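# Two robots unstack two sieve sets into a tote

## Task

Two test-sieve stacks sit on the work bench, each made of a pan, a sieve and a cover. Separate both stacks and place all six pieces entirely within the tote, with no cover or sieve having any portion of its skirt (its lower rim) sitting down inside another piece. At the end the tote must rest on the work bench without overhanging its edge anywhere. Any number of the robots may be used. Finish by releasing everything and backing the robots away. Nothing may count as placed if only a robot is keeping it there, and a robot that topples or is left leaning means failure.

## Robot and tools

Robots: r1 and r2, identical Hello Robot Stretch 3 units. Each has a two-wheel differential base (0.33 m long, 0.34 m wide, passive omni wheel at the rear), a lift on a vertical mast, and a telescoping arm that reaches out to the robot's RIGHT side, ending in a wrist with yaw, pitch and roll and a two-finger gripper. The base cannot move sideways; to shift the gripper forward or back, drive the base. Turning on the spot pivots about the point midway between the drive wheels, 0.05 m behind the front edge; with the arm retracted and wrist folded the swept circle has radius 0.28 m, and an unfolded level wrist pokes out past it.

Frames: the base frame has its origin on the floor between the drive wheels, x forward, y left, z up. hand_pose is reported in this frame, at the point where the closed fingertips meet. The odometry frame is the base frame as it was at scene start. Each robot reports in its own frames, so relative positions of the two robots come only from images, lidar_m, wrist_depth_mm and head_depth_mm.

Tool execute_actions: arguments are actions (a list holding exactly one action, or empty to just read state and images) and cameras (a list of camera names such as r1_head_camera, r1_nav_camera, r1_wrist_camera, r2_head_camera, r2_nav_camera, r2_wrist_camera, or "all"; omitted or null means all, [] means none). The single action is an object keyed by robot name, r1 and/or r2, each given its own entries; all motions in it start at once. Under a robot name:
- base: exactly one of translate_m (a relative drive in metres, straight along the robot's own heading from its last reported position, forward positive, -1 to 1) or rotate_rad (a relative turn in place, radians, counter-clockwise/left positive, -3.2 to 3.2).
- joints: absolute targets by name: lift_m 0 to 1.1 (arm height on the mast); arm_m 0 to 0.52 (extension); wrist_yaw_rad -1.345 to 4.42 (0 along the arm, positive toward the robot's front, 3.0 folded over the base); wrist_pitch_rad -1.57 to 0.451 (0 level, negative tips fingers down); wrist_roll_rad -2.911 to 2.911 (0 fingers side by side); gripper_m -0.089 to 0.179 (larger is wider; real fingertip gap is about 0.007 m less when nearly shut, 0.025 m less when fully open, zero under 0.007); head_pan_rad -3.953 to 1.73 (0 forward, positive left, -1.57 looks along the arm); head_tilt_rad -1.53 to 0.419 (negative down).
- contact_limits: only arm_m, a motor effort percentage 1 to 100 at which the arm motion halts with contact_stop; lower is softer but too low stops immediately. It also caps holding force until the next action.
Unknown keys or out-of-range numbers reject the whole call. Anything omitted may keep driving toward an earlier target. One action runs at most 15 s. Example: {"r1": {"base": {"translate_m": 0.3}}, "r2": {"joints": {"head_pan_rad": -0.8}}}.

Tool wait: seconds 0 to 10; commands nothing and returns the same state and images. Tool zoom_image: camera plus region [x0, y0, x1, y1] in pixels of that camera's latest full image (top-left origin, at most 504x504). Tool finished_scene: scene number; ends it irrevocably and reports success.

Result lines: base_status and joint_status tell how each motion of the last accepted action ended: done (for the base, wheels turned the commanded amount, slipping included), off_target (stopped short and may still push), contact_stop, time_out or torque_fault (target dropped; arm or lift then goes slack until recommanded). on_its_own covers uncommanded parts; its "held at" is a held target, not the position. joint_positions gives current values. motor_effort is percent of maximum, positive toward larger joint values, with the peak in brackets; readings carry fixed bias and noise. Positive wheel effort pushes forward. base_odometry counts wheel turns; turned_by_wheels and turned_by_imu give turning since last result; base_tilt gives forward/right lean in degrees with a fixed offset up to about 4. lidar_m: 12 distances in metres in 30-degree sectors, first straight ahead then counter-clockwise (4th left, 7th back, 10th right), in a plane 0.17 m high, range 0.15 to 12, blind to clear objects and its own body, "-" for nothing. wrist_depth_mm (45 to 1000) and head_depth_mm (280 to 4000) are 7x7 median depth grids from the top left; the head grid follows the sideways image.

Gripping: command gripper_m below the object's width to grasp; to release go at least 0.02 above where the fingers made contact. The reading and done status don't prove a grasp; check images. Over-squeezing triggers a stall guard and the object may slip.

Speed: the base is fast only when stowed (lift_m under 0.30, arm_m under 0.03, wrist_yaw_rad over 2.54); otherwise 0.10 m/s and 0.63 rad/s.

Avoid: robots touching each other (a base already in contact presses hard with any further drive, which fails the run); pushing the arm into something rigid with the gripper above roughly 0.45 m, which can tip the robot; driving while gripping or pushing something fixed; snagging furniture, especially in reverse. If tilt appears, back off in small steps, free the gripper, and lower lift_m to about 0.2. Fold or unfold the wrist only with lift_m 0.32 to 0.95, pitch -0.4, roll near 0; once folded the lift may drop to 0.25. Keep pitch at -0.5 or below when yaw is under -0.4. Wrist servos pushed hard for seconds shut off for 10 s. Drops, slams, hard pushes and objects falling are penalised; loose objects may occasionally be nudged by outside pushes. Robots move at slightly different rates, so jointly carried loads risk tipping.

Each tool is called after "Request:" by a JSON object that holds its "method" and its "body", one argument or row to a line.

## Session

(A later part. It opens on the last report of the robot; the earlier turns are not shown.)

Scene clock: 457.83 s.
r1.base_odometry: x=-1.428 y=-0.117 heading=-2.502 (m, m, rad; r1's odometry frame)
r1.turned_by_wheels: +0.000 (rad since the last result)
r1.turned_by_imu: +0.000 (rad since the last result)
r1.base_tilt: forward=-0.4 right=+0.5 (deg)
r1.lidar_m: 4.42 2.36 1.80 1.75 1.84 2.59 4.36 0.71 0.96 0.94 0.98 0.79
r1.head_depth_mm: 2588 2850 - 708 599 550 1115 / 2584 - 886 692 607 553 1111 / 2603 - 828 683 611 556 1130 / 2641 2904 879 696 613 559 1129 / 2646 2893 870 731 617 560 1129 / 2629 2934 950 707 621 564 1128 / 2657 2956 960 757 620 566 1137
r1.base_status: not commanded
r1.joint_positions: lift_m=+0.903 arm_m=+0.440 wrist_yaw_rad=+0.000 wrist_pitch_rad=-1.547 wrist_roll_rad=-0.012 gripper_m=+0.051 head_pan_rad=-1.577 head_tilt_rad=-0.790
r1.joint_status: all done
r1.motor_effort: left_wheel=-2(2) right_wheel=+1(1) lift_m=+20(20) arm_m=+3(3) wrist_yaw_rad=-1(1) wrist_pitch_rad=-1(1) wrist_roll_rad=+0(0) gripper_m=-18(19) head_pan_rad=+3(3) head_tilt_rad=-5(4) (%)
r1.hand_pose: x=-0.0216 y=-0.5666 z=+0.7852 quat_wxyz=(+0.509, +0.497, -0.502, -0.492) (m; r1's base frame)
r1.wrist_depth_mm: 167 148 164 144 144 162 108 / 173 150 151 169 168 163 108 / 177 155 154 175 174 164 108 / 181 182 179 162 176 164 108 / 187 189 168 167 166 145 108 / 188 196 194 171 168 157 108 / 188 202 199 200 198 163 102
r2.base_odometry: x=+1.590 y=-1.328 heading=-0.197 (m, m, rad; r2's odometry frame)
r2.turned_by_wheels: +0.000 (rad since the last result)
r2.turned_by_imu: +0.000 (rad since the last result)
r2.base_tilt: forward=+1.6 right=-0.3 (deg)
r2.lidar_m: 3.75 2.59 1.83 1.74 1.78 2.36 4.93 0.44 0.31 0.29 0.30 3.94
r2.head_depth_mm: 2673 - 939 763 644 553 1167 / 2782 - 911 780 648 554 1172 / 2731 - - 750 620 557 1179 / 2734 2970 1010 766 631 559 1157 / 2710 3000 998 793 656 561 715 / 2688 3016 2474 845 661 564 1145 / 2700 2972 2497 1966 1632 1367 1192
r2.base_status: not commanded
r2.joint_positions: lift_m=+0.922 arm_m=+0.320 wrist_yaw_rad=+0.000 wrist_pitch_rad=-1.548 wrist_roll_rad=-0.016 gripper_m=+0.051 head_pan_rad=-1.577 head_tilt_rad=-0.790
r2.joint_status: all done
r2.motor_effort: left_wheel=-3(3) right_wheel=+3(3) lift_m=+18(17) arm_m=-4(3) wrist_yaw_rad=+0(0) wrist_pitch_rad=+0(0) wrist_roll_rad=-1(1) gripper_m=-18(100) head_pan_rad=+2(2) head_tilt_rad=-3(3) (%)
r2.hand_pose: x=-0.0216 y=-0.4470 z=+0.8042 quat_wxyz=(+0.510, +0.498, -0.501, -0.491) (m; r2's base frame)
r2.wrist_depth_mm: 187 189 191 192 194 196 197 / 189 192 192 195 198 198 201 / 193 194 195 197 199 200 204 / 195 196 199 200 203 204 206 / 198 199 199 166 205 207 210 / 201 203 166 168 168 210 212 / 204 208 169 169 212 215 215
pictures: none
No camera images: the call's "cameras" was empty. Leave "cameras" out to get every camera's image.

Request:
{"method": "execute_actions", "body": {
  "actions": [
    {"r2":{"joints":{"lift_m":0.96}},"r1":{"joints":{"gripper_m":0.1}}}
  ],
  "cameras": ["r1_wrist_camera","r2_head_camera"]
}}

Request:
{"method": "execute_actions", "body": {
  "actions": [
    {"r2":{"joints":{"lift_m":1.06,"arm_m":0.2}},"r1":{"joints":{"lift_m":1.0}}}
  ],
  "cameras": ["r1_wrist_camera","r2_head_camera"]
}}

Scene clock: 463.47 s.
r1.base_odometry: x=-1.428 y=-0.117 heading=-2.502 (m, m, rad; r1's odometry frame)
r1.turned_by_wheels: +0.000 (rad since the last result)
r1.turned_by_imu: +0.001 (rad since the last result)
r1.base_tilt: forward=-0.3 right=+0.6 (deg)
r1.lidar_m: 4.43 2.36 1.80 1.75 1.84 2.59 4.35 0.72 0.96 0.94 0.98 0.79
r1.head_depth_mm: 2613 2863 - 709 598 550 1116 / 2583 - 891 691 608 554 1117 / 2574 - 827 659 610 556 1124 / 2615 2891 874 693 615 559 1121 / 2651 2907 873 733 615 560 1134 / 2669 2911 947 708 621 562 1133 / 2644 2936 958 754 623 564 1137
r1.base_status: not commanded
r1.joint_positions: lift_m=+0.903 arm_m=+0.440 wrist_yaw_rad=+0.000 wrist_pitch_rad=-1.548 wrist_roll_rad=-0.012 gripper_m=+0.100 head_pan_rad=-1.577 head_tilt_rad=-0.790
r1.joint_status: all done
r1.motor_effort: left_wheel=-2(2) right_wheel=+1(1) lift_m=+22(21) arm_m=+3(3) wrist_yaw_rad=+0(0) wrist_pitch_rad=-1(1) wrist_roll_rad=+0(0) gripper_m=-1(89) head_pan_rad=+3(3) head_tilt_rad=-4(6) (%)
r1.hand_pose: x=-0.0216 y=-0.5664 z=+0.7852 quat_wxyz=(+0.509, +0.497, -0.502, -0.492) (m; r1's base frame)
r1.wrist_depth_mm: 166 147 164 144 144 162 108 / 172 151 150 170 168 164 108 / 177 155 154 174 175 163 108 / 182 182 180 163 170 163 108 / 186 189 168 167 166 142 108 / 189 195 194 171 170 163 106 / 187 202 201 200 199 161 102
r2.base_odometry: x=+1.590 y=-1.328 heading=-0.197 (m, m, rad; r2's odometry frame)
r2.turned_by_wheels: +0.000 (rad since the last result)
r2.turned_by_imu: +0.001 (rad since the last result)
r2.base_tilt: forward=+1.6 right=-0.2 (deg)
r2.lidar_m: 3.74 2.59 1.83 1.74 1.78 2.36 4.91 0.44 0.31 0.30 0.30 3.95
r2.head_depth_mm: 2615 - 936 774 644 552 1170 / 2655 - 943 781 647 554 1172 / 2674 - - 771 613 557 1172 / 2728 2994 993 788 624 560 1163 / 2740 3004 999 791 656 560 712 / 2691 2972 2477 845 658 563 1150 / 2686 2967 2478 1965 1630 1368 1189
r2.base_status: not commanded
r2.joint_positions: lift_m=+0.960 arm_m=+0.320 wrist_yaw_rad=+0.000 wrist_pitch_rad=-1.548 wrist_roll_rad=-0.016 gripper_m=+0.051 head_pan_rad=-1.577 head_tilt_rad=-0.790
r2.joint_status: all done
r2.motor_effort: left_wheel=-3(2) right_wheel=+3(3) lift_m=+24(23) arm_m=-3(4) wrist_yaw_rad=+0(0) wrist_pitch_rad=+0(0) wrist_roll_rad=-1(1) gripper_m=-18(19) head_pan_rad=+2(2) head_tilt_rad=-3(3) (%)
r2.hand_pose: x=-0.0216 y=-0.4470 z=+0.8418 quat_wxyz=(+0.510, +0.498, -0.501, -0.491) (m; r2's base frame)
r2.wrist_depth_mm: 223 224 227 228 230 232 233 / 225 227 229 232 234 236 239 / 229 230 232 235 237 238 241 / 231 233 234 236 240 243 246 / 234 238 236 165 243 246 250 / 240 241 167 168 168 249 253 / 243 245 169 169 252 254 256
pictures: r1_wrist_camera, r2_head_camera (sideways: a quarter turn clockwise sets it upright)
Images, in order (width x height): r1_wrist_camera 644x364, r2_head_camera 896x504.

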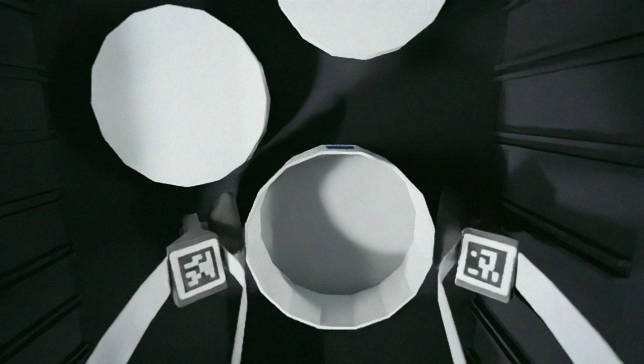

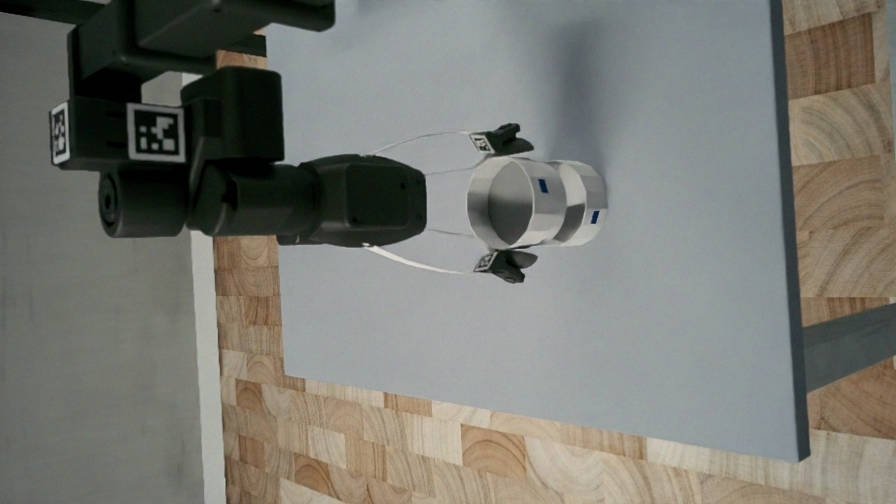

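Scene clock: 465.60 s.
r1.base_odometry: x=-1.428 y=-0.117 heading=-2.502 (m, m, rad; r1's odometry frame)
r1.turned_by_wheels: +0.000 (rad since the last result)
r1.turned_by_imu: +0.001 (rad since the last result)
r1.base_tilt: forward=-0.4 right=+0.7 (deg)
r1.lidar_m: 4.43 2.37 1.80 1.75 1.84 2.59 4.34 0.71 0.96 0.94 0.98 0.79
r1.head_depth_mm: - 2839 917 727 605 552 1120 / 2725 2873 919 693 608 554 1117 / - 2889 865 692 611 557 1125 / 2616 2921 886 698 612 559 1123 / 2592 2879 873 733 618 562 1127 / 2658 2883 950 706 620 565 1138 / 2694 2963 956 757 623 567 1135
r1.base_status: not commanded
r1.joint_positions: lift_m=+1.000 arm_m=+0.440 wrist_yaw_rad=+0.000 wrist_pitch_rad=-1.548 wrist_roll_rad=-0.012 gripper_m=+0.100 head_pan_rad=-1.577 head_tilt_rad=-0.790
r1.joint_status: all done
r1.motor_effort: left_wheel=-2(2) right_wheel=+1(1) lift_m=+29(31) arm_m=+3(2) wrist_yaw_rad=+1(1) wrist_pitch_rad=+0(1) wrist_roll_rad=+0(0) gripper_m=+1(1) head_pan_rad=+3(3) head_tilt_rad=-4(6) (%)
r1.hand_pose: x=-0.0216 y=-0.5664 z=+0.8818 quat_wxyz=(+0.509, +0.497, -0.502, -0.492) (m; r1's base frame)
r1.wrist_depth_mm: 184 253 256 233 236 177 253 / 185 263 244 262 258 180 261 / 188 260 250 271 267 192 269 / 196 263 280 262 271 192 278 / 205 262 289 269 289 286 286 / 256 239 300 298 295 293 296 / 315 248 258 257 260 304 306
r2.base_odometry: x=+1.590 y=-1.328 heading=-0.197 (m, m, rad; r2's odometry frame)
r2.turned_by_wheels: +0.000 (rad since the last result)
r2.turned_by_imu: +0.001 (rad since the last result)
r2.base_tilt: forward=+1.6 right=-0.2 (deg)
r2.lidar_m: 3.76 2.60 1.82 1.74 1.79 2.36 4.92 0.44 0.31 0.29 0.30 3.93
r2.head_depth_mm: - 2835 972 774 645 553 1167 / - 2925 973 791 620 555 1165 / - - - 761 445 557 1174 / 2728 3026 1014 790 609 559 1155 / 2743 3014 999 793 655 562 713 / 2702 3002 2453 848 660 563 1149 / 2682 2974 2469 1970 1631 1364 1199
r2.base_status: not commanded
r2.joint_positions: lift_m=+1.060 arm_m=+0.200 wrist_yaw_rad=+0.000 wrist_pitch_rad=-1.547 wrist_roll_rad=-0.016 gripper_m=+0.051 head_pan_rad=-1.577 head_tilt_rad=-0.790
r2.joint_status: all done
r2.motor_effort: left_wheel=-3(3) right_wheel=+3(3) lift_m=+24(24) arm_m=-3(3) wrist_yaw_rad=+0(1) wrist_pitch_rad=-1(1) wrist_roll_rad=-1(1) gripper_m=-19(19) head_pan_rad=+2(2) head_tilt_rad=-3(4) (%)
r2.hand_pose: x=-0.0216 y=-0.3272 z=+0.9418 quat_wxyz=(+0.510, +0.498, -0.501, -0.491) (m; r2's base frame)
r2.wrist_depth_mm: - 318 320 319 324 328 329 / - 321 327 327 331 331 335 / - 327 332 333 336 337 338 / - 333 329 336 340 341 347 / - 336 339 165 340 348 350 / - - 167 168 169 - - / - - 168 170 - - -
pictures: r1_wrist_camera, r2_head_camera (sideways: a quarter turn clockwise sets it upright)
Images, in order (width x height): r1_wrist_camera 644x364, r2_head_camera 896x504.

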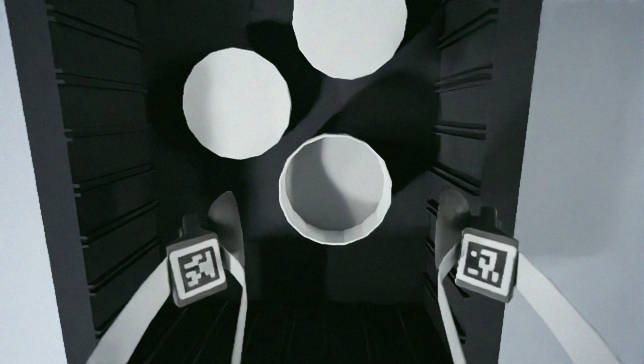

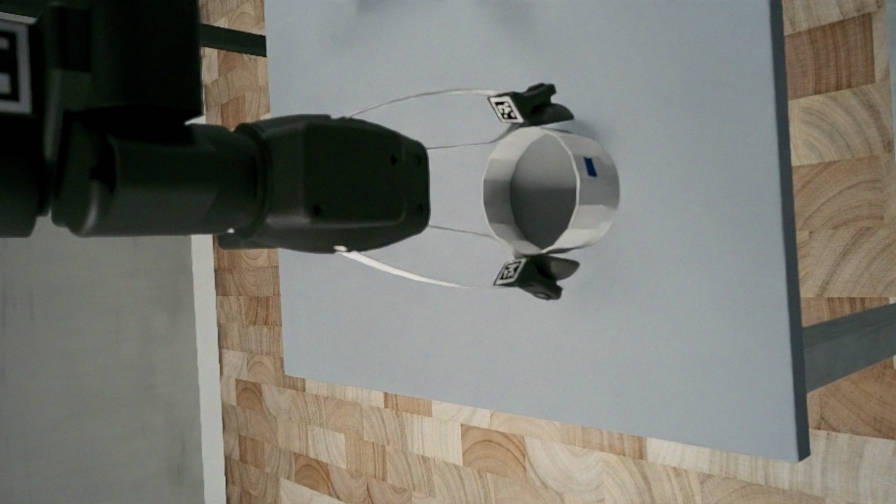

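Request:
{"method": "execute_actions", "body": {
  "actions": [
    {"r2":{"base":{"translate_m":-0.575}},"r1":{"base":{"translate_m":0.542},"joints":{"arm_m":0.336,"gripper_m":0.12}}}
  ],
  "cameras": ["r1_wrist_camera"]
}}

Request:
{"method": "execute_actions", "body": {
  "actions": [
    {"r2":{"joints":{"arm_m":0.43}},"r1":{"joints":{"lift_m":0.92}}}
  ],
  "cameras": ["r1_wrist_camera","r2_wrist_camera"]
}}

Scene clock: 478.63 s.
r1.base_odometry: x=-1.863 y=-0.440 heading=-2.502 (m, m, rad; r1's odometry frame)
r1.turned_by_wheels: +0.000 (rad since the last result)
r1.turned_by_imu: +0.003 (rad since the last result)
r1.base_tilt: forward=-0.6 right=+0.6 (deg)
r1.lidar_m: 3.89 2.37 1.77 1.73 1.82 2.57 1.23 1.31 0.99 0.96 0.36 3.99
r1.head_depth_mm: - 2810 919 730 604 1199 1113 / - 2912 922 730 606 1207 1120 / - 3008 895 735 613 1213 1116 / 2663 2929 888 740 615 1213 1129 / 2662 2910 946 747 615 1219 1093 / 2692 2954 1067 748 620 682 1116 / 2643 2953 2396 1870 637 1238 1140
r1.base_status: done
r1.joint_positions: lift_m=+1.000 arm_m=+0.336 wrist_yaw_rad=+0.000 wrist_pitch_rad=-1.548 wrist_roll_rad=-0.012 gripper_m=+0.120 head_pan_rad=-1.577 head_tilt_rad=-0.790
r1.joint_status: all done
r1.motor_effort: left_wheel=-2(4) right_wheel=+1(8) lift_m=+30(29) arm_m=-2(3) wrist_yaw_rad=+0(0) wrist_pitch_rad=+0(1) wrist_roll_rad=+0(0) gripper_m=+0(81) head_pan_rad=+3(3) head_tilt_rad=-4(5) (%)
r1.hand_pose: x=-0.0216 y=-0.4629 z=+0.8818 quat_wxyz=(+0.509, +0.497, -0.502, -0.492) (m; r1's base frame)
r1.wrist_depth_mm: 263 260 259 257 254 255 257 / 272 269 267 266 265 262 261 / 279 276 274 272 274 272 268 / 289 284 286 279 282 281 278 / 299 298 293 290 291 - 285 / 309 305 304 300 298 300 293 / - 315 314 312 310 308 307
r2.base_odometry: x=+1.026 y=-1.215 heading=-0.197 (m, m, rad; r2's odometry frame)
r2.turned_by_wheels: +0.000 (rad since the last result)
r2.turned_by_imu: +0.003 (rad since the last result)
r2.base_tilt: forward=+1.6 right=-0.2 (deg)
r2.lidar_m: 4.32 2.55 1.80 1.71 1.76 2.33 4.36 0.48 0.34 0.32 0.33 0.44
r2.head_depth_mm: - 2808 969 773 645 565 1185 / - 2970 975 711 619 567 1190 / - - - 757 445 568 1198 / 2732 3006 912 758 609 558 1195 / 2739 2997 905 753 641 561 1209 / 2701 3034 1007 774 661 564 1208 / 2707 3008 1010 801 663 566 1207
r2.base_status: done
r2.joint_positions: lift_m=+1.060 arm_m=+0.200 wrist_yaw_rad=+0.000 wrist_pitch_rad=-1.547 wrist_roll_rad=-0.016 gripper_m=+0.051 head_pan_rad=-1.577 head_tilt_rad=-0.790
r2.joint_status: not commanded
r2.motor_effort: left_wheel=-2(5) right_wheel=+3(4) lift_m=+24(24) arm_m=-4(3) wrist_yaw_rad=+0(0) wrist_pitch_rad=-1(1) wrist_roll_rad=-1(1) gripper_m=-18(18) head_pan_rad=+2(2) head_tilt_rad=-3(3) (%)
r2.hand_pose: x=-0.0216 y=-0.3272 z=+0.9418 quat_wxyz=(+0.510, +0.498, -0.501, -0.491) (m; r2's base frame)
r2.wrist_depth_mm: 316 239 238 240 243 328 332 / 319 320 323 328 331 332 334 / 323 327 328 334 335 337 342 / 327 332 330 334 340 344 346 / 332 337 334 165 340 349 354 / - - 166 169 168 - - / - - 169 170 - - -
pictures: r1_wrist_camera
Images, in order (width x height): r1_wrist_camera 644x364.

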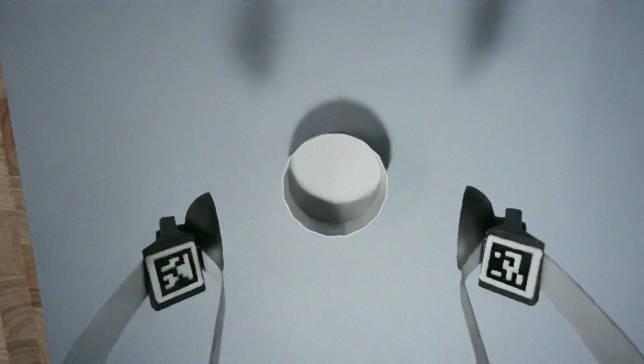

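Scene clock: 481.57 s.
r1.base_odometry: x=-1.863 y=-0.440 heading=-2.502 (m, m, rad; r1's odometry frame)
r1.turned_by_wheels: +0.000 (rad since the last result)
r1.turned_by_imu: +0.001 (rad since the last result)
r1.base_tilt: forward=-0.5 right=+0.7 (deg)
r1.lidar_m: 3.89 2.36 1.78 1.73 1.81 2.56 1.23 1.31 0.99 0.96 0.36 4.02
r1.head_depth_mm: 2554 2848 - 708 604 1199 1110 / 2648 - 893 734 608 1210 1116 / 2626 - 898 737 609 1214 1117 / 2658 2953 956 740 614 1215 1128 / 2632 2967 943 743 617 1222 1090 / 2660 2955 1070 751 620 683 1110 / 2658 3015 2366 1862 637 1236 1138
r1.base_status: not commanded
r1.joint_positions: lift_m=+0.920 arm_m=+0.336 wrist_yaw_rad=+0.000 wrist_pitch_rad=-1.548 wrist_roll_rad=-0.012 gripper_m=+0.120 head_pan_rad=-1.577 head_tilt_rad=-0.790
r1.joint_status: all done
r1.motor_effort: left_wheel=-2(2) right_wheel=+2(1) lift_m=+21(27) arm_m=-3(2) wrist_yaw_rad=+0(0) wrist_pitch_rad=-1(1) wrist_roll_rad=+0(0) gripper_m=+0(0) head_pan_rad=+3(3) head_tilt_rad=-5(5) (%)
r1.hand_pose: x=-0.0216 y=-0.4629 z=+0.8022 quat_wxyz=(+0.509, +0.497, -0.502, -0.492) (m; r1's base frame)
r1.wrist_depth_mm: 186 183 184 182 182 182 182 / 193 190 190 188 187 186 186 / 200 195 196 194 194 193 191 / 204 203 201 199 198 198 197 / 211 210 207 205 204 - 204 / 217 216 217 214 213 214 209 / 225 223 222 222 219 219 218
r2.base_odometry: x=+1.026 y=-1.215 heading=-0.197 (m, m, rad; r2's odometry frame)
r2.turned_by_wheels: +0.000 (rad since the last result)
r2.turned_by_imu: +0.001 (rad since the last result)
r2.base_tilt: forward=+1.6 right=-0.3 (deg)
r2.lidar_m: 4.32 2.55 1.80 1.71 1.76 2.33 4.34 0.48 0.34 0.32 0.33 0.44
r2.head_depth_mm: 2699 2910 972 774 645 564 1183 / 2816 2983 976 697 645 567 1190 / - 2935 846 777 640 568 1201 / 2757 2995 892 761 640 560 1199 / 2738 3024 906 753 642 561 1207 / 2716 3004 1004 774 660 563 1210 / 2726 3004 1008 800 662 566 1211
r2.base_status: not commanded
r2.joint_positions: lift_m=+1.060 arm_m=+0.430 wrist_yaw_rad=+0.000 wrist_pitch_rad=-1.547 wrist_roll_rad=-0.016 gripper_m=+0.051 head_pan_rad=-1.577 head_tilt_rad=-0.790
r2.joint_status: all done
r2.motor_effort: left_wheel=-3(3) right_wheel=+3(3) lift_m=+24(24) arm_m=+3(4) wrist_yaw_rad=+0(1) wrist_pitch_rad=-1(1) wrist_roll_rad=-1(1) gripper_m=-19(18) head_pan_rad=+1(2) head_tilt_rad=-3(3) (%)
r2.hand_pose: x=-0.0216 y=-0.5566 z=+0.9418 quat_wxyz=(+0.510, +0.498, -0.501, -0.491) (m; r2's base frame)
r2.wrist_depth_mm: 274 294 298 321 278 327 331 / 318 300 321 303 284 331 333 / 319 294 307 331 292 337 343 / 326 284 310 330 303 344 347 / 329 280 331 166 254 345 351 / 336 257 166 168 169 356 356 / 340 255 169 170 262 359 363
pictures: r1_wrist_camera, r2_wrist_camera
Images, in order (width x height): r1_wrist_camera 644x364, r2_wrist_camera 644x364.

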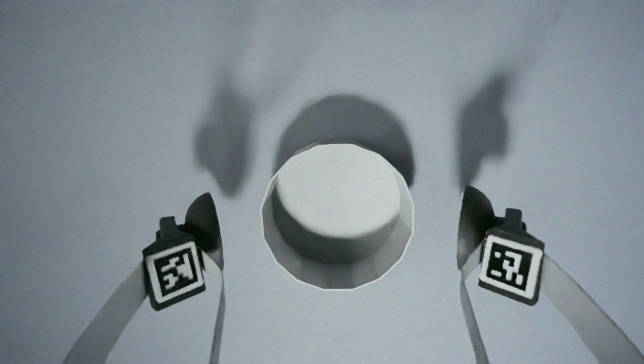

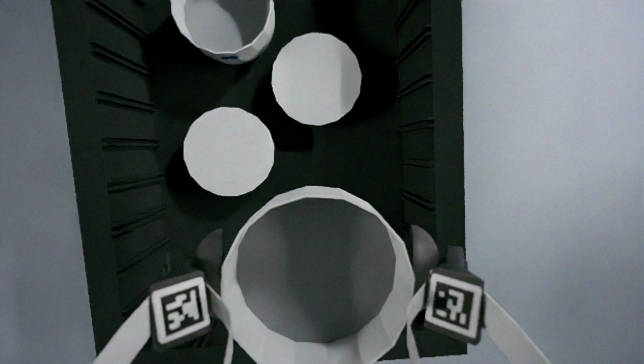

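Request:
{"method": "execute_actions", "body": {
  "actions": [
    {"r2":{"joints":{"arm_m":0.426,"lift_m":0.915}},"r1":{"joints":{"lift_m":0.896}}}
  ],
  "cameras": ["r1_wrist_camera","r2_wrist_camera"]
}}

Request:
{"method": "execute_actions", "body": {
  "actions": [
    {"r2":{"joints":{"lift_m":0.905}},"r1":{"joints":{"gripper_m":0.05}}}
  ],
  "cameras": ["r1_wrist_camera","r2_wrist_camera"]
}}

Scene clock: 489.00 s.
r1.base_odometry: x=-1.863 y=-0.440 heading=-2.502 (m, m, rad; r1's odometry frame)
r1.turned_by_wheels: +0.000 (rad since the last result)
r1.turned_by_imu: +0.001 (rad since the last result)
r1.base_tilt: forward=-0.4 right=+0.5 (deg)
r1.lidar_m: 3.90 2.37 1.78 1.72 1.82 2.56 1.23 1.31 0.99 0.96 0.36 4.02
r1.head_depth_mm: 2607 2864 - 688 605 1201 1114 / 2636 2861 860 733 605 1199 1118 / 2633 - - 732 611 1214 1120 / 2654 2897 976 730 614 1221 1126 / 2630 2925 941 746 617 1216 1094 / 2697 2936 1067 752 619 687 1111 / 2668 2962 2384 1858 638 1233 1139
r1.base_status: not commanded
r1.joint_positions: lift_m=+0.896 arm_m=+0.336 wrist_yaw_rad=+0.000 wrist_pitch_rad=-1.548 wrist_roll_rad=-0.012 gripper_m=+0.120 head_pan_rad=-1.577 head_tilt_rad=-0.790
r1.joint_status: all done
r1.motor_effort: left_wheel=-2(2) right_wheel=+1(1) lift_m=+22(20) arm_m=-2(2) wrist_yaw_rad=+0(0) wrist_pitch_rad=-1(1) wrist_roll_rad=+0(0) gripper_m=+0(0) head_pan_rad=+3(3) head_tilt_rad=-5(4) (%)
r1.hand_pose: x=-0.0216 y=-0.4629 z=+0.7782 quat_wxyz=(+0.509, +0.497, -0.502, -0.492) (m; r1's base frame)
r1.wrist_depth_mm: 163 162 161 162 160 159 158 / 168 167 166 166 165 164 163 / 173 173 171 170 170 169 168 / 179 178 178 173 175 174 174 / 184 184 180 181 178 - 178 / 191 189 189 178 184 187 183 / 198 198 195 194 195 193 192
r2.base_odometry: x=+1.026 y=-1.215 heading=-0.197 (m, m, rad; r2's odometry frame)
r2.turned_by_wheels: +0.000 (rad since the last result)
r2.turned_by_imu: +0.001 (rad since the last result)
r2.base_tilt: forward=+1.7 right=-0.2 (deg)
r2.lidar_m: 4.31 2.55 1.81 1.72 1.76 2.32 4.35 0.48 0.34 0.32 0.33 0.44
r2.head_depth_mm: 2684 - - 754 644 564 1186 / 2706 - 974 696 647 566 1195 / 2735 - 881 736 641 568 1196 / 2738 2980 914 741 638 558 1201 / 2742 3022 906 752 640 559 1202 / 2707 2992 1002 774 659 564 1208 / 2714 2991 1008 799 664 565 1210
r2.base_status: not commanded
r2.joint_positions: lift_m=+0.915 arm_m=+0.426 wrist_yaw_rad=+0.000 wrist_pitch_rad=-1.547 wrist_roll_rad=-0.016 gripper_m=+0.051 head_pan_rad=-1.577 head_tilt_rad=-0.790
r2.joint_status: all done
r2.motor_effort: left_wheel=-3(2) right_wheel=+2(3) lift_m=+17(23) arm_m=-4(3) wrist_yaw_rad=+0(0) wrist_pitch_rad=+0(1) wrist_roll_rad=-1(1) gripper_m=-18(19) head_pan_rad=+2(2) head_tilt_rad=-4(3) (%)
r2.hand_pose: x=-0.0216 y=-0.5532 z=+0.7971 quat_wxyz=(+0.510, +0.498, -0.501, -0.491) (m; r2's base frame)
r2.wrist_depth_mm: 179 180 180 162 185 153 107 / 181 161 183 164 187 156 107 / 183 164 165 188 189 159 109 / 185 166 168 190 193 161 110 / 189 189 168 166 193 162 111 / 190 192 167 168 168 156 113 / 192 196 168 170 202 154 114
pictures: r1_wrist_camera, r2_wrist_camera
Images, in order (width x height): r1_wrist_camera 644x364, r2_wrist_camera 644x364.

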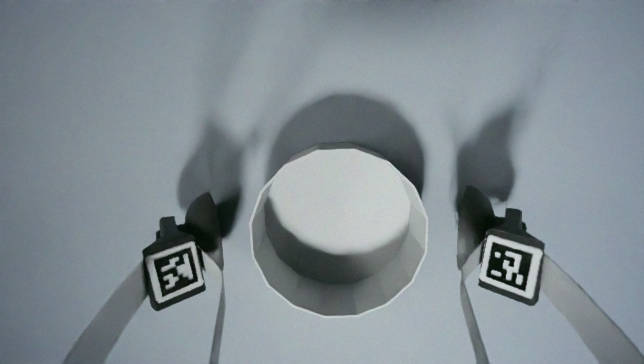

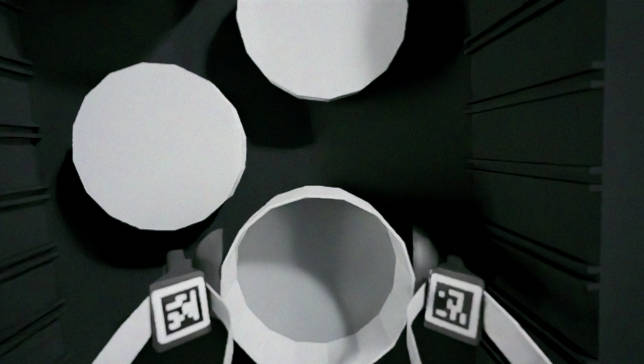

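Scene clock: 490.20 s.
r1.base_odometry: x=-1.863 y=-0.440 heading=-2.502 (m, m, rad; r1's odometry frame)
r1.turned_by_wheels: +0.000 (rad since the last result)
r1.turned_by_imu: +0.000 (rad since the last result)
r1.base_tilt: forward=-0.3 right=+0.6 (deg)
r1.lidar_m: 3.89 2.36 1.77 1.73 1.81 2.56 1.23 1.31 0.98 0.96 0.36 4.02
r1.head_depth_mm: 2585 2838 - 690 606 1208 1121 / 2682 2861 861 731 609 1202 1113 / 2668 - 864 738 611 1212 1120 / 2638 2899 970 730 613 1215 1127 / 2659 2922 940 744 616 1222 1098 / 2623 2961 1072 753 620 684 1115 / 2688 2941 2363 1868 637 1228 1140
r1.base_status: not commanded
r1.joint_positions: lift_m=+0.896 arm_m=+0.336 wrist_yaw_rad=+0.000 wrist_pitch_rad=-1.551 wrist_roll_rad=-0.012 gripper_m=+0.051 head_pan_rad=-1.577 head_tilt_rad=-0.790
r1.joint_status: all done
r1.motor_effort: left_wheel=-2(2) right_wheel=+1(1) lift_m=+16(22) arm_m=-3(2) wrist_yaw_rad=+0(0) wrist_pitch_rad=+0(1) wrist_roll_rad=+1(0) gripper_m=-22(100) head_pan_rad=+3(4) head_tilt_rad=-4(4) (%)
r1.hand_pose: x=-0.0216 y=-0.4621 z=+0.7785 quat_wxyz=(+0.508, +0.498, -0.501, -0.493) (m; r1's base frame)
r1.wrist_depth_mm: 164 164 163 162 162 161 160 / 170 169 168 168 165 166 165 / 175 174 175 173 171 170 170 / 181 180 179 176 176 176 175 / 186 186 174 181 179 180 181 / 194 192 193 181 187 190 186 / 199 198 198 196 195 195 192
r2.base_odometry: x=+1.026 y=-1.215 heading=-0.197 (m, m, rad; r2's odometry frame)
r2.turned_by_wheels: +0.000 (rad since the last result)
r2.turned_by_imu: +0.000 (rad since the last result)
r2.base_tilt: forward=+1.7 right=-0.3 (deg)
r2.lidar_m: 4.31 2.55 1.80 1.71 1.76 2.33 4.36 0.48 0.34 0.32 0.33 0.44
r2.head_depth_mm: 2702 2991 - 754 645 564 1192 / 2774 - 943 698 647 566 1189 / 2734 - 882 739 640 569 1194 / 2734 3025 910 753 637 558 1197 / 2724 3014 906 755 640 561 1204 / 2724 3012 1003 774 659 564 1216 / 2713 3011 1009 800 663 565 1215
r2.base_status: not commanded
r2.joint_positions: lift_m=+0.905 arm_m=+0.426 wrist_yaw_rad=+0.000 wrist_pitch_rad=-1.547 wrist_roll_rad=-0.016 gripper_m=+0.051 head_pan_rad=-1.577 head_tilt_rad=-0.790
r2.joint_status: all done
r2.motor_effort: left_wheel=-3(3) right_wheel=+3(3) lift_m=+18(18) arm_m=-4(3) wrist_yaw_rad=+0(1) wrist_pitch_rad=+0(1) wrist_roll_rad=-1(1) gripper_m=-19(18) head_pan_rad=+2(2) head_tilt_rad=-3(3) (%)
r2.hand_pose: x=-0.0216 y=-0.5532 z=+0.7872 quat_wxyz=(+0.510, +0.498, -0.501, -0.491) (m; r2's base frame)
r2.wrist_depth_mm: 169 170 171 153 175 153 106 / 171 153 174 155 177 156 107 / 154 154 156 177 180 159 109 / 176 156 157 180 183 161 109 / 179 179 165 165 183 163 111 / 181 182 166 168 168 156 112 / 183 185 169 169 191 155 113
pictures: r1_wrist_camera, r2_wrist_camera
Images, in order (width x height): r1_wrist_camera 644x364, r2_wrist_camera 644x364.

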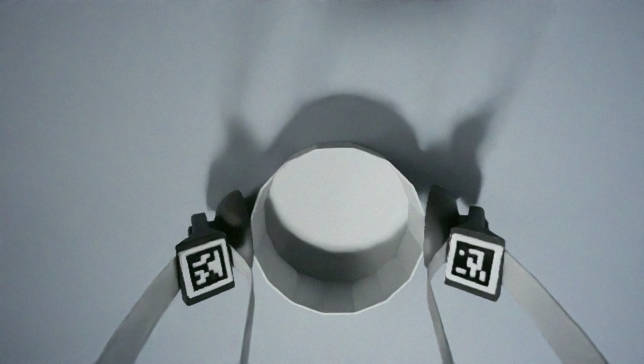

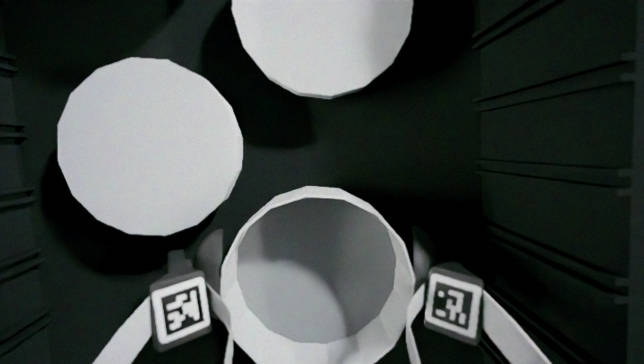

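Request:
{"method": "execute_actions", "body": {
  "actions": [
    {"r2":{"joints":{"gripper_m":0.1,"lift_m":0.903}},"r1":{"joints":{"lift_m":0.94}}}
  ],
  "cameras": ["r1_wrist_camera","r2_wrist_camera"]
}}

Request:
{"method": "execute_actions", "body": {
  "actions": [
    {"r2":{"joints":{"lift_m":1.0}},"r1":{"joints":{"lift_m":1.03}}}
  ],
  "cameras": ["r1_head_camera","r2_wrist_camera"]
}}

Scene clock: 505.57 s.
r1.base_odometry: x=-1.863 y=-0.440 heading=-2.502 (m, m, rad; r1's odometry frame)
r1.turned_by_wheels: +0.000 (rad since the last result)
r1.turned_by_imu: +0.001 (rad since the last result)
r1.base_tilt: forward=-0.5 right=+0.7 (deg)
r1.lidar_m: 3.88 2.36 1.78 1.73 1.81 2.56 1.23 1.32 0.99 0.96 0.37 4.00
r1.head_depth_mm: 2549 - - 725 604 1201 1111 / 2602 - 921 731 608 1201 1121 / 2565 - 925 713 611 1212 1122 / 2664 2939 955 744 612 1221 1127 / 2665 2957 940 747 616 1221 1094 / 2651 2931 1062 750 620 680 1119 / 2677 2968 2364 1885 635 1223 1138
r1.base_status: not commanded
r1.joint_positions: lift_m=+0.940 arm_m=+0.336 wrist_yaw_rad=+0.000 wrist_pitch_rad=-1.550 wrist_roll_rad=-0.012 gripper_m=+0.051 head_pan_rad=-1.577 head_tilt_rad=-0.790
r1.joint_status: all done
r1.motor_effort: left_wheel=-2(2) right_wheel=+1(2) lift_m=+31(33) arm_m=-2(2) wrist_yaw_rad=+0(0) wrist_pitch_rad=+0(0) wrist_roll_rad=+0(0) gripper_m=-19(22) head_pan_rad=+3(3) head_tilt_rad=-4(4) (%)
r1.hand_pose: x=-0.0216 y=-0.4623 z=+0.8218 quat_wxyz=(+0.508, +0.498, -0.502, -0.492) (m; r1's base frame)
r1.wrist_depth_mm: 205 203 203 201 199 200 199 / 211 210 208 206 207 205 204 / 218 217 215 213 213 213 211 / 224 223 221 175 215 218 216 / 230 231 178 179 177 226 225 / 240 239 240 177 182 234 233 / 250 248 249 242 242 242 239
r2.base_odometry: x=+1.026 y=-1.215 heading=-0.197 (m, m, rad; r2's odometry frame)
r2.turned_by_wheels: +0.000 (rad since the last result)
r2.turned_by_imu: +0.001 (rad since the last result)
r2.base_tilt: forward=+1.6 right=-0.2 (deg)
r2.lidar_m: 4.32 2.55 1.80 1.71 1.75 2.33 4.36 0.48 0.34 0.32 0.33 0.44
r2.head_depth_mm: 2677 3016 - 755 646 564 1185 / 2746 - 943 698 645 567 1190 / 2751 - 878 744 641 569 1195 / 2741 2994 912 751 637 559 1200 / 2739 3020 903 753 640 561 1205 / 2700 2997 1006 775 661 564 1214 / 2732 3007 1011 799 662 567 1212
r2.base_status: not commanded
r2.joint_positions: lift_m=+0.903 arm_m=+0.426 wrist_yaw_rad=+0.000 wrist_pitch_rad=-1.549 wrist_roll_rad=-0.017 gripper_m=+0.100 head_pan_rad=-1.577 head_tilt_rad=-0.790
r2.joint_status: all done
r2.motor_effort: left_wheel=-2(3) right_wheel=+3(3) lift_m=+16(18) arm_m=-3(3) wrist_yaw_rad=+0(0) wrist_pitch_rad=+0(0) wrist_roll_rad=-1(1) gripper_m=+0(90) head_pan_rad=+2(2) head_tilt_rad=-3(3) (%)
r2.hand_pose: x=-0.0216 y=-0.5528 z=+0.7852 quat_wxyz=(+0.510, +0.499, -0.501, -0.491) (m; r2's base frame)
r2.wrist_depth_mm: 168 168 169 151 173 153 106 / 169 151 171 152 176 156 107 / 152 152 154 176 178 158 108 / 173 154 157 178 180 161 110 / 176 177 163 163 183 160 111 / 179 180 164 166 166 152 112 / 182 185 166 168 189 171 113
pictures: r1_wrist_camera, r2_wrist_camera
Images, in order (width x height): r1_wrist_camera 644x364, r2_wrist_camera 644x364.

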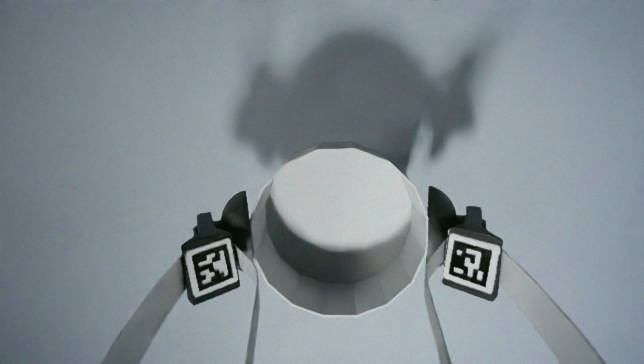

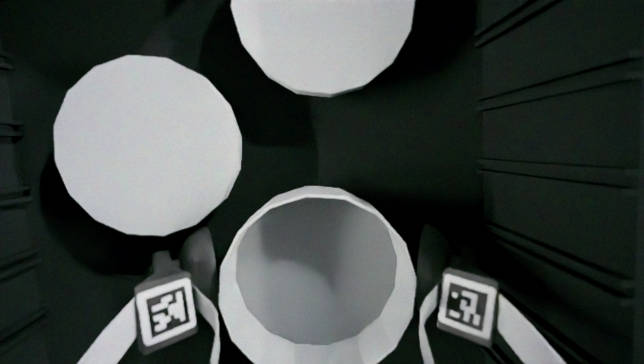

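Scene clock: 507.27 s.
r1.base_odometry: x=-1.863 y=-0.440 heading=-2.502 (m, m, rad; r1's odometry frame)
r1.turned_by_wheels: +0.000 (rad since the last result)
r1.turned_by_imu: +0.000 (rad since the last result)
r1.base_tilt: forward=-0.4 right=+0.5 (deg)
r1.lidar_m: 3.88 2.36 1.77 1.73 1.82 2.56 1.23 1.31 0.98 0.96 0.36 3.99
r1.head_depth_mm: 2723 2770 914 728 603 1206 1115 / 2551 2877 920 729 609 1218 1117 / - 2911 925 693 610 1207 1121 / 2635 2927 903 697 613 1213 1127 / 2681 2968 946 746 615 1220 1096 / 2655 2916 1071 750 620 685 1116 / 2684 2986 2398 1873 637 1228 1144
r1.base_status: not commanded
r1.joint_positions: lift_m=+1.030 arm_m=+0.336 wrist_yaw_rad=+0.000 wrist_pitch_rad=-1.550 wrist_roll_rad=-0.012 gripper_m=+0.051 head_pan_rad=-1.577 head_tilt_rad=-0.790
r1.joint_status: all done
r1.motor_effort: left_wheel=-2(2) right_wheel=+1(2) lift_m=+30(33) arm_m=-2(2) wrist_yaw_rad=+0(0) wrist_pitch_rad=+0(0) wrist_roll_rad=+0(0) gripper_m=-19(20) head_pan_rad=+3(4) head_tilt_rad=-4(4) (%)
r1.hand_pose: x=-0.0216 y=-0.4623 z=+0.9118 quat_wxyz=(+0.508, +0.498, -0.502, -0.492) (m; r1's base frame)
r1.wrist_depth_mm: 292 289 286 287 286 282 282 / 301 298 295 296 293 292 291 / 311 309 307 303 300 303 298 / - 316 314 174 309 310 310 / - 327 177 180 176 320 320 / - 338 343 177 181 333 329 / - 350 348 351 344 344 340
r2.base_odometry: x=+1.026 y=-1.215 heading=-0.197 (m, m, rad; r2's odometry frame)
r2.turned_by_wheels: +0.000 (rad since the last result)
r2.turned_by_imu: +0.000 (rad since the last result)
r2.base_tilt: forward=+1.7 right=-0.3 (deg)
r2.lidar_m: 4.29 2.55 1.80 1.71 1.75 2.32 4.36 0.48 0.34 0.32 0.33 0.44
r2.head_depth_mm: - 2816 971 774 644 565 1185 / 2779 2999 973 695 647 566 1189 / - 3051 914 756 642 569 1192 / 2749 3013 916 746 637 558 1204 / 2732 3011 907 755 641 561 1204 / 2713 3012 1006 774 660 564 1208 / 2720 2975 1010 802 663 567 1212
r2.base_status: not commanded
r2.joint_positions: lift_m=+1.000 arm_m=+0.426 wrist_yaw_rad=+0.000 wrist_pitch_rad=-1.549 wrist_roll_rad=-0.017 gripper_m=+0.100 head_pan_rad=-1.577 head_tilt_rad=-0.790
r2.joint_status: all done
r2.motor_effort: left_wheel=-3(3) right_wheel=+3(3) lift_m=+23(25) arm_m=-4(4) wrist_yaw_rad=+0(0) wrist_pitch_rad=+0(0) wrist_roll_rad=-1(1) gripper_m=+0(0) head_pan_rad=+2(2) head_tilt_rad=-3(3) (%)
r2.hand_pose: x=-0.0216 y=-0.5528 z=+0.8818 quat_wxyz=(+0.510, +0.499, -0.501, -0.491) (m; r2's base frame)
r2.wrist_depth_mm: 205 257 246 243 264 190 272 / 204 261 263 247 268 194 278 / 200 254 245 269 271 198 281 / 198 266 252 271 276 202 286 / 195 272 276 260 279 203 290 / 194 244 281 282 283 290 292 / 194 238 258 253 242 217 296
pictures: r1_head_camera (sideways: a quarter turn clockwise sets it upright), r2_wrist_camera
Images, in order (width x height): r1_head_camera 896x504, r2_wrist_camera 644x364.

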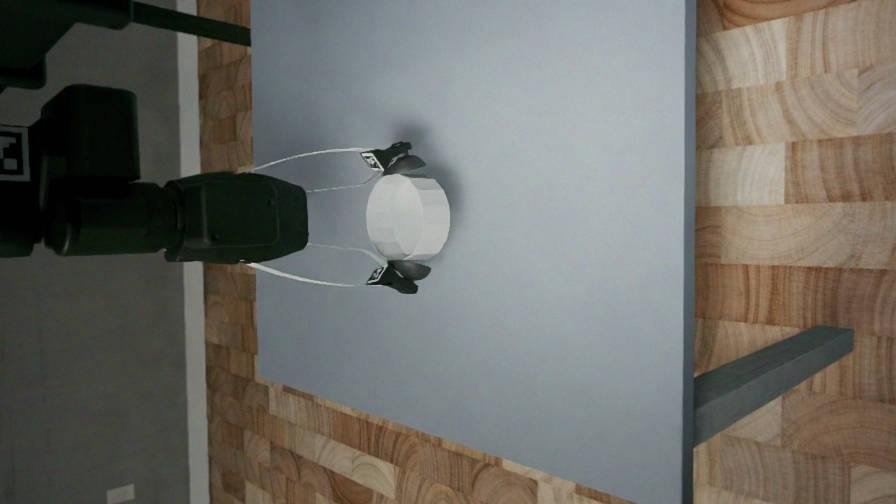

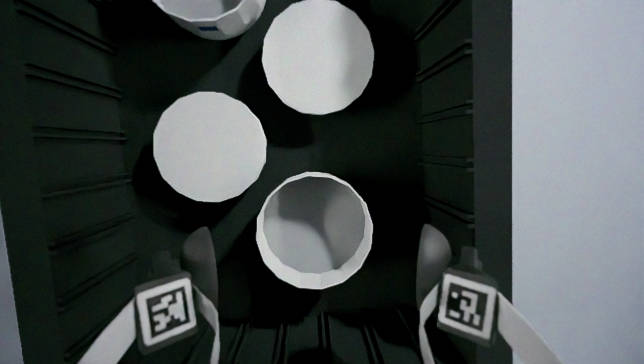

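Request:
{"method": "execute_actions", "body": {
  "actions": [
    {"r2":{"base":{"translate_m":0.575},"joints":{"arm_m":0.32,"gripper_m":0.12}},"r1":{"base":{"translate_m":-0.47},"joints":{"arm_m":0.38}}}
  ],
  "cameras": ["r1_wrist_camera","r2_wrist_camera"]
}}

Scene clock: 530.13 s.
r1.base_odometry: x=-1.486 y=-0.160 heading=-2.502 (m, m, rad; r1's odometry frame)
r1.turned_by_wheels: +0.000 (rad since the last result)
r1.turned_by_imu: +0.002 (rad since the last result)
r1.base_tilt: forward=-0.4 right=+0.6 (deg)
r1.lidar_m: 4.35 2.37 1.80 1.75 1.83 2.59 4.41 0.78 0.97 0.94 0.99 0.72
r1.head_depth_mm: 2700 2884 914 688 605 552 1111 / 2710 2854 855 664 608 552 1116 / - 2914 886 639 610 556 1121 / 2636 2920 885 642 615 559 1117 / 2602 2928 910 697 617 560 1131 / 2663 2919 948 750 621 565 1142 / 2669 2951 958 755 621 566 1132
r1.base_status: done
r1.joint_positions: lift_m=+1.030 arm_m=+0.380 wrist_yaw_rad=+0.000 wrist_pitch_rad=-1.550 wrist_roll_rad=-0.012 gripper_m=+0.051 head_pan_rad=-1.577 head_tilt_rad=-0.790
r1.joint_status: all done
r1.motor_effort: left_wheel=-2(7) right_wheel=+1(3) lift_m=+30(30) arm_m=+3(3) wrist_yaw_rad=+0(0) wrist_pitch_rad=+0(0) wrist_roll_rad=+1(0) gripper_m=-19(19) head_pan_rad=+3(4) head_tilt_rad=-4(5) (%)
r1.hand_pose: x=-0.0216 y=-0.5058 z=+0.9118 quat_wxyz=(+0.508, +0.498, -0.502, -0.492) (m; r1's base frame)
r1.wrist_depth_mm: 289 288 263 264 279 277 207 / 297 298 267 290 274 276 211 / 306 306 265 300 281 276 217 / 320 313 234 174 305 298 228 / 329 326 177 180 177 260 312 / 340 341 340 179 183 239 324 / 351 355 349 346 349 341 334
r2.base_odometry: x=+1.590 y=-1.328 heading=-0.197 (m, m, rad; r2's odometry frame)
r2.turned_by_wheels: +0.000 (rad since the last result)
r2.turned_by_imu: +0.001 (rad since the last result)
r2.base_tilt: forward=+1.6 right=-0.3 (deg)
r2.lidar_m: 3.74 2.59 1.83 1.74 1.78 2.36 4.93 0.44 0.31 0.29 0.30 3.94
r2.head_depth_mm: - 2928 971 776 645 552 1171 / - 2868 977 798 647 554 1174 / - - - 783 648 556 1180 / 2730 2990 996 787 654 559 1159 / 2697 3012 995 791 657 561 713 / 2712 3010 2486 845 661 564 1143 / 2688 2981 2503 1973 1632 1364 1193
r2.base_status: done
r2.joint_positions: lift_m=+1.000 arm_m=+0.320 wrist_yaw_rad=+0.000 wrist_pitch_rad=-1.549 wrist_roll_rad=-0.017 gripper_m=+0.120 head_pan_rad=-1.577 head_tilt_rad=-0.790
r2.joint_status: all done
r2.motor_effort: left_wheel=-2(3) right_wheel=+3(7) lift_m=+23(23) arm_m=-4(4) wrist_yaw_rad=+0(1) wrist_pitch_rad=+0(0) wrist_roll_rad=-1(1) gripper_m=+0(84) head_pan_rad=+2(2) head_tilt_rad=-3(3) (%)
r2.hand_pose: x=-0.0216 y=-0.4468 z=+0.8818 quat_wxyz=(+0.510, +0.499, -0.501, -0.491) (m; r2's base frame)
r2.wrist_depth_mm: 260 261 263 266 269 269 274 / 263 266 268 268 272 275 279 / 267 269 270 273 276 277 283 / 273 273 276 274 277 283 286 / - 276 278 279 281 287 291 / - 276 282 286 289 292 294 / - 284 288 291 293 297 297
pictures: r1_wrist_camera, r2_wrist_camera
Images, in order (width x height): r1_wrist_camera 644x364, r2_wrist_camera 644x364.

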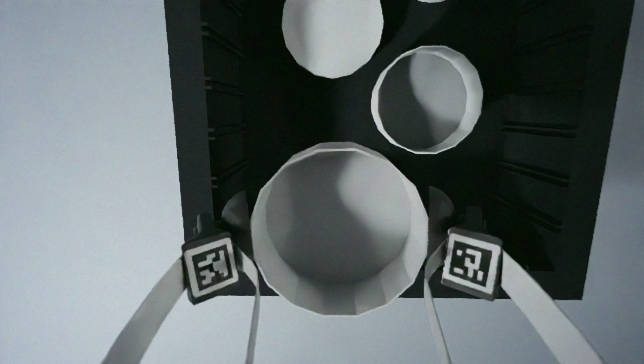

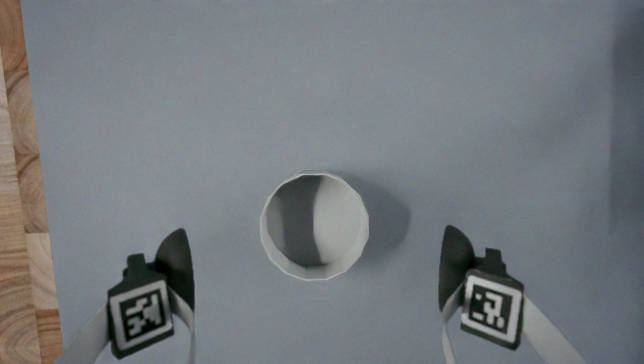

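Request:
{"method": "execute_actions", "body": {
  "actions": [
    {"r2":{"joints":{"lift_m":0.899}},"r1":{"joints":{"lift_m":0.94}}}
  ],
  "cameras": ["r1_wrist_camera","r2_wrist_camera","r1_head_camera"]
}}

Request:
{"method": "execute_actions", "body": {
  "actions": [
    {"r2":{"joints":{"gripper_m":0.05}},"r1":{"joints":{"lift_m":0.91}}}
  ],
  "cameras": ["r1_wrist_camera","r2_wrist_camera"]
}}

Scene clock: 539.20 s.
r1.base_odometry: x=-1.486 y=-0.160 heading=-2.502 (m, m, rad; r1's odometry frame)
r1.turned_by_wheels: +0.000 (rad since the last result)
r1.turned_by_imu: +0.001 (rad since the last result)
r1.base_tilt: forward=-0.6 right=+0.6 (deg)
r1.lidar_m: 4.37 2.36 1.80 1.75 1.83 2.59 4.42 0.78 0.96 0.94 0.99 0.72
r1.head_depth_mm: 2604 - - 690 605 552 1113 / 2592 2819 857 666 609 554 1116 / 2523 - 886 674 610 555 1120 / 2589 2925 878 658 612 559 1124 / 2660 2892 911 697 616 562 1132 / 2642 2915 954 750 621 562 1130 / 2663 2962 956 755 622 567 1142
r1.base_status: not commanded
r1.joint_positions: lift_m=+0.940 arm_m=+0.380 wrist_yaw_rad=+0.000 wrist_pitch_rad=-1.550 wrist_roll_rad=-0.012 gripper_m=+0.051 head_pan_rad=-1.577 head_tilt_rad=-0.790
r1.joint_status: all done
r1.motor_effort: left_wheel=-2(2) right_wheel=+1(1) lift_m=+23(31) arm_m=+2(2) wrist_yaw_rad=+0(0) wrist_pitch_rad=+0(0) wrist_roll_rad=+0(0) gripper_m=-18(20) head_pan_rad=+3(3) head_tilt_rad=-5(4) (%)
r1.hand_pose: x=-0.0216 y=-0.5058 z=+0.8222 quat_wxyz=(+0.508, +0.498, -0.502, -0.492) (m; r1's base frame)
r1.wrist_depth_mm: 122 137 200 178 187 181 195 / 208 136 205 205 188 186 187 / 215 137 211 210 192 190 196 / 223 138 216 174 195 216 195 / 232 138 177 180 176 222 194 / 241 142 188 177 181 200 189 / 250 152 158 157 163 163 163
r2.base_odometry: x=+1.590 y=-1.328 heading=-0.197 (m, m, rad; r2's odometry frame)
r2.turned_by_wheels: +0.000 (rad since the last result)
r2.turned_by_imu: +0.001 (rad since the last result)
r2.base_tilt: forward=+1.5 right=-0.2 (deg)
r2.lidar_m: 3.76 2.60 1.83 1.74 1.78 2.36 4.93 0.44 0.31 0.29 0.30 3.96
r2.head_depth_mm: 2786 2998 - 753 646 554 1166 / 2739 2952 884 779 639 554 1167 / 2714 2980 - 740 649 557 1177 / 2721 3000 990 786 639 559 1158 / 2682 3022 997 793 656 561 715 / 2713 2988 2486 845 660 565 1146 / 2690 2983 2495 1977 1629 1370 1195
r2.base_status: not commanded
r2.joint_positions: lift_m=+0.899 arm_m=+0.320 wrist_yaw_rad=+0.000 wrist_pitch_rad=-1.549 wrist_roll_rad=-0.017 gripper_m=+0.120 head_pan_rad=-1.577 head_tilt_rad=-0.790
r2.joint_status: all done
r2.motor_effort: left_wheel=-2(3) right_wheel=+2(3) lift_m=+18(21) arm_m=-4(3) wrist_yaw_rad=+0(0) wrist_pitch_rad=+0(0) wrist_roll_rad=-1(1) gripper_m=+0(0) head_pan_rad=+2(1) head_tilt_rad=-3(4) (%)
r2.hand_pose: x=-0.0216 y=-0.4468 z=+0.7812 quat_wxyz=(+0.510, +0.499, -0.501, -0.491) (m; r2's base frame)
r2.wrist_depth_mm: 167 167 169 171 171 173 174 / 169 170 171 173 174 176 178 / 170 173 174 175 177 179 181 / 173 174 176 177 178 181 182 / 175 177 177 178 181 184 185 / 179 178 181 182 180 188 188 / 180 184 184 173 188 190 192
pictures: r1_head_camera (sideways: a quarter turn clockwise sets it upright), r1_wrist_camera, r2_wrist_camera
Images, in order (width x height): r1_head_camera 896x504, r1_wrist_camera 644x364, r2_wrist_camera 644x364.

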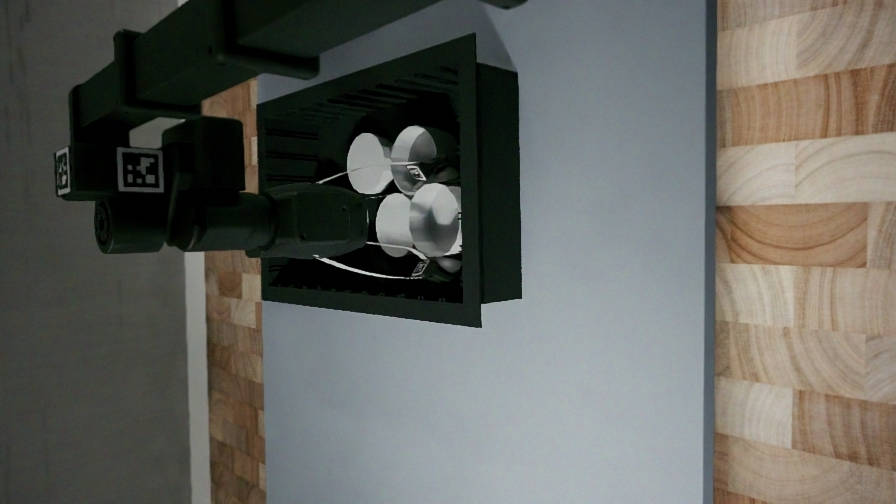

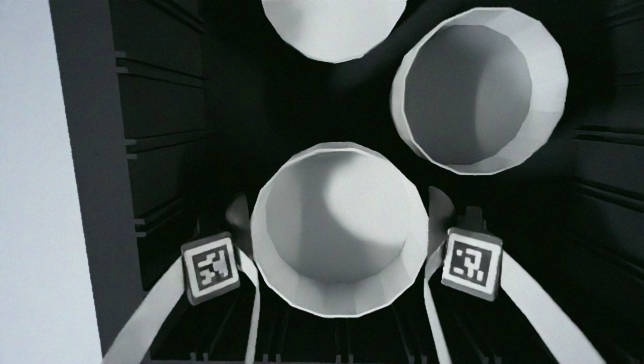

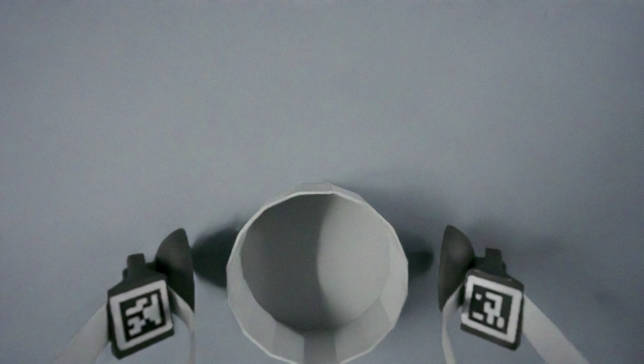

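Scene clock: 540.40 s.
r1.base_odometry: x=-1.486 y=-0.160 heading=-2.502 (m, m, rad; r1's odometry frame)
r1.turned_by_wheels: +0.000 (rad since the last result)
r1.turned_by_imu: +0.000 (rad since the last result)
r1.base_tilt: forward=-0.3 right=+0.6 (deg)
r1.lidar_m: 4.35 2.36 1.80 1.75 1.84 2.59 4.41 0.78 0.97 0.94 0.99 0.72
r1.head_depth_mm: 2620 2901 - 634 591 550 1113 / 2643 - 823 665 608 553 1117 / 2579 - 890 693 610 557 1121 / 2618 2887 891 701 614 558 1129 / 2656 2902 910 698 617 561 1131 / 2642 2914 948 749 618 564 1136 / 2626 2961 951 755 623 565 1136
r1.base_status: not commanded
r1.joint_positions: lift_m=+0.910 arm_m=+0.380 wrist_yaw_rad=+0.000 wrist_pitch_rad=-1.550 wrist_roll_rad=-0.012 gripper_m=+0.051 head_pan_rad=-1.577 head_tilt_rad=-0.790
r1.joint_status: all done
r1.motor_effort: left_wheel=-2(2) right_wheel=+1(2) lift_m=+22(25) arm_m=+3(3) wrist_yaw_rad=+0(0) wrist_pitch_rad=+0(0) wrist_roll_rad=+0(0) gripper_m=-20(19) head_pan_rad=+3(4) head_tilt_rad=-5(4) (%)
r1.hand_pose: x=-0.0216 y=-0.5058 z=+0.7922 quat_wxyz=(+0.508, +0.498, -0.502, -0.492) (m; r1's base frame)
r1.wrist_depth_mm: 102 137 173 150 168 152 147 / 105 137 177 176 160 157 155 / 102 137 182 181 165 162 160 / 102 137 186 174 175 166 182 / 105 137 176 180 177 192 188 / 108 129 188 178 182 195 190 / 112 149 158 156 163 164 165
r2.base_odometry: x=+1.590 y=-1.328 heading=-0.197 (m, m, rad; r2's odometry frame)
r2.turned_by_wheels: +0.000 (rad since the last result)
r2.turned_by_imu: +0.000 (rad since the last result)
r2.base_tilt: forward=+1.7 right=-0.2 (deg)
r2.lidar_m: 3.75 2.59 1.83 1.74 1.78 2.36 4.93 0.44 0.31 0.29 0.30 3.95
r2.head_depth_mm: 2769 3012 - 754 646 553 1168 / 2780 2998 883 778 648 555 1168 / 2719 3005 - 739 636 557 1180 / 2720 2991 992 768 639 559 1156 / 2726 3017 996 792 656 561 714 / 2703 2974 2468 844 660 563 1144 / 2678 2941 2499 1965 1631 1365 1194
r2.base_status: not commanded
r2.joint_positions: lift_m=+0.899 arm_m=+0.320 wrist_yaw_rad=+0.000 wrist_pitch_rad=-1.549 wrist_roll_rad=-0.017 gripper_m=+0.051 head_pan_rad=-1.577 head_tilt_rad=-0.790
r2.joint_status: all done
r2.motor_effort: left_wheel=-2(3) right_wheel=+3(3) lift_m=+17(17) arm_m=-4(3) wrist_yaw_rad=+0(0) wrist_pitch_rad=+0(0) wrist_roll_rad=-1(1) gripper_m=-18(100) head_pan_rad=+2(2) head_tilt_rad=-3(3) (%)
r2.hand_pose: x=-0.0216 y=-0.4468 z=+0.7812 quat_wxyz=(+0.510, +0.499, -0.501, -0.491) (m; r2's base frame)
r2.wrist_depth_mm: 166 167 168 170 172 174 176 / 169 169 171 172 174 175 177 / 170 172 174 176 177 179 180 / 174 175 176 176 179 181 183 / 176 176 178 177 181 184 185 / 179 180 177 180 177 186 188 / 181 182 184 173 188 189 191
pictures: r1_wrist_camera, r2_wrist_camera
Images, in order (width x height): r1_wrist_camera 644x364, r2_wrist_camera 644x364.

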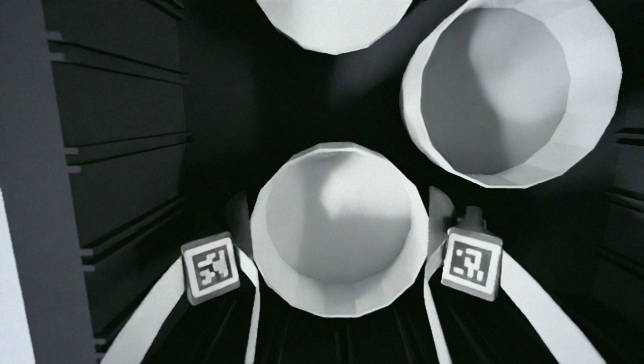

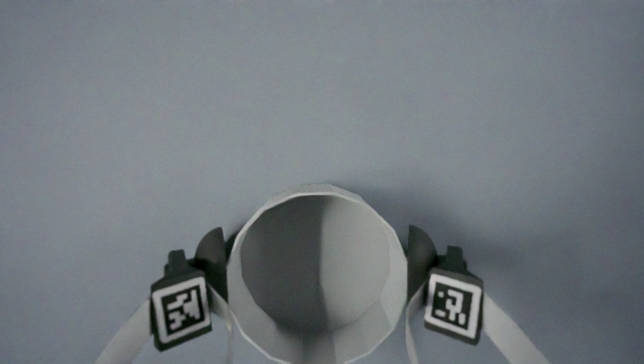

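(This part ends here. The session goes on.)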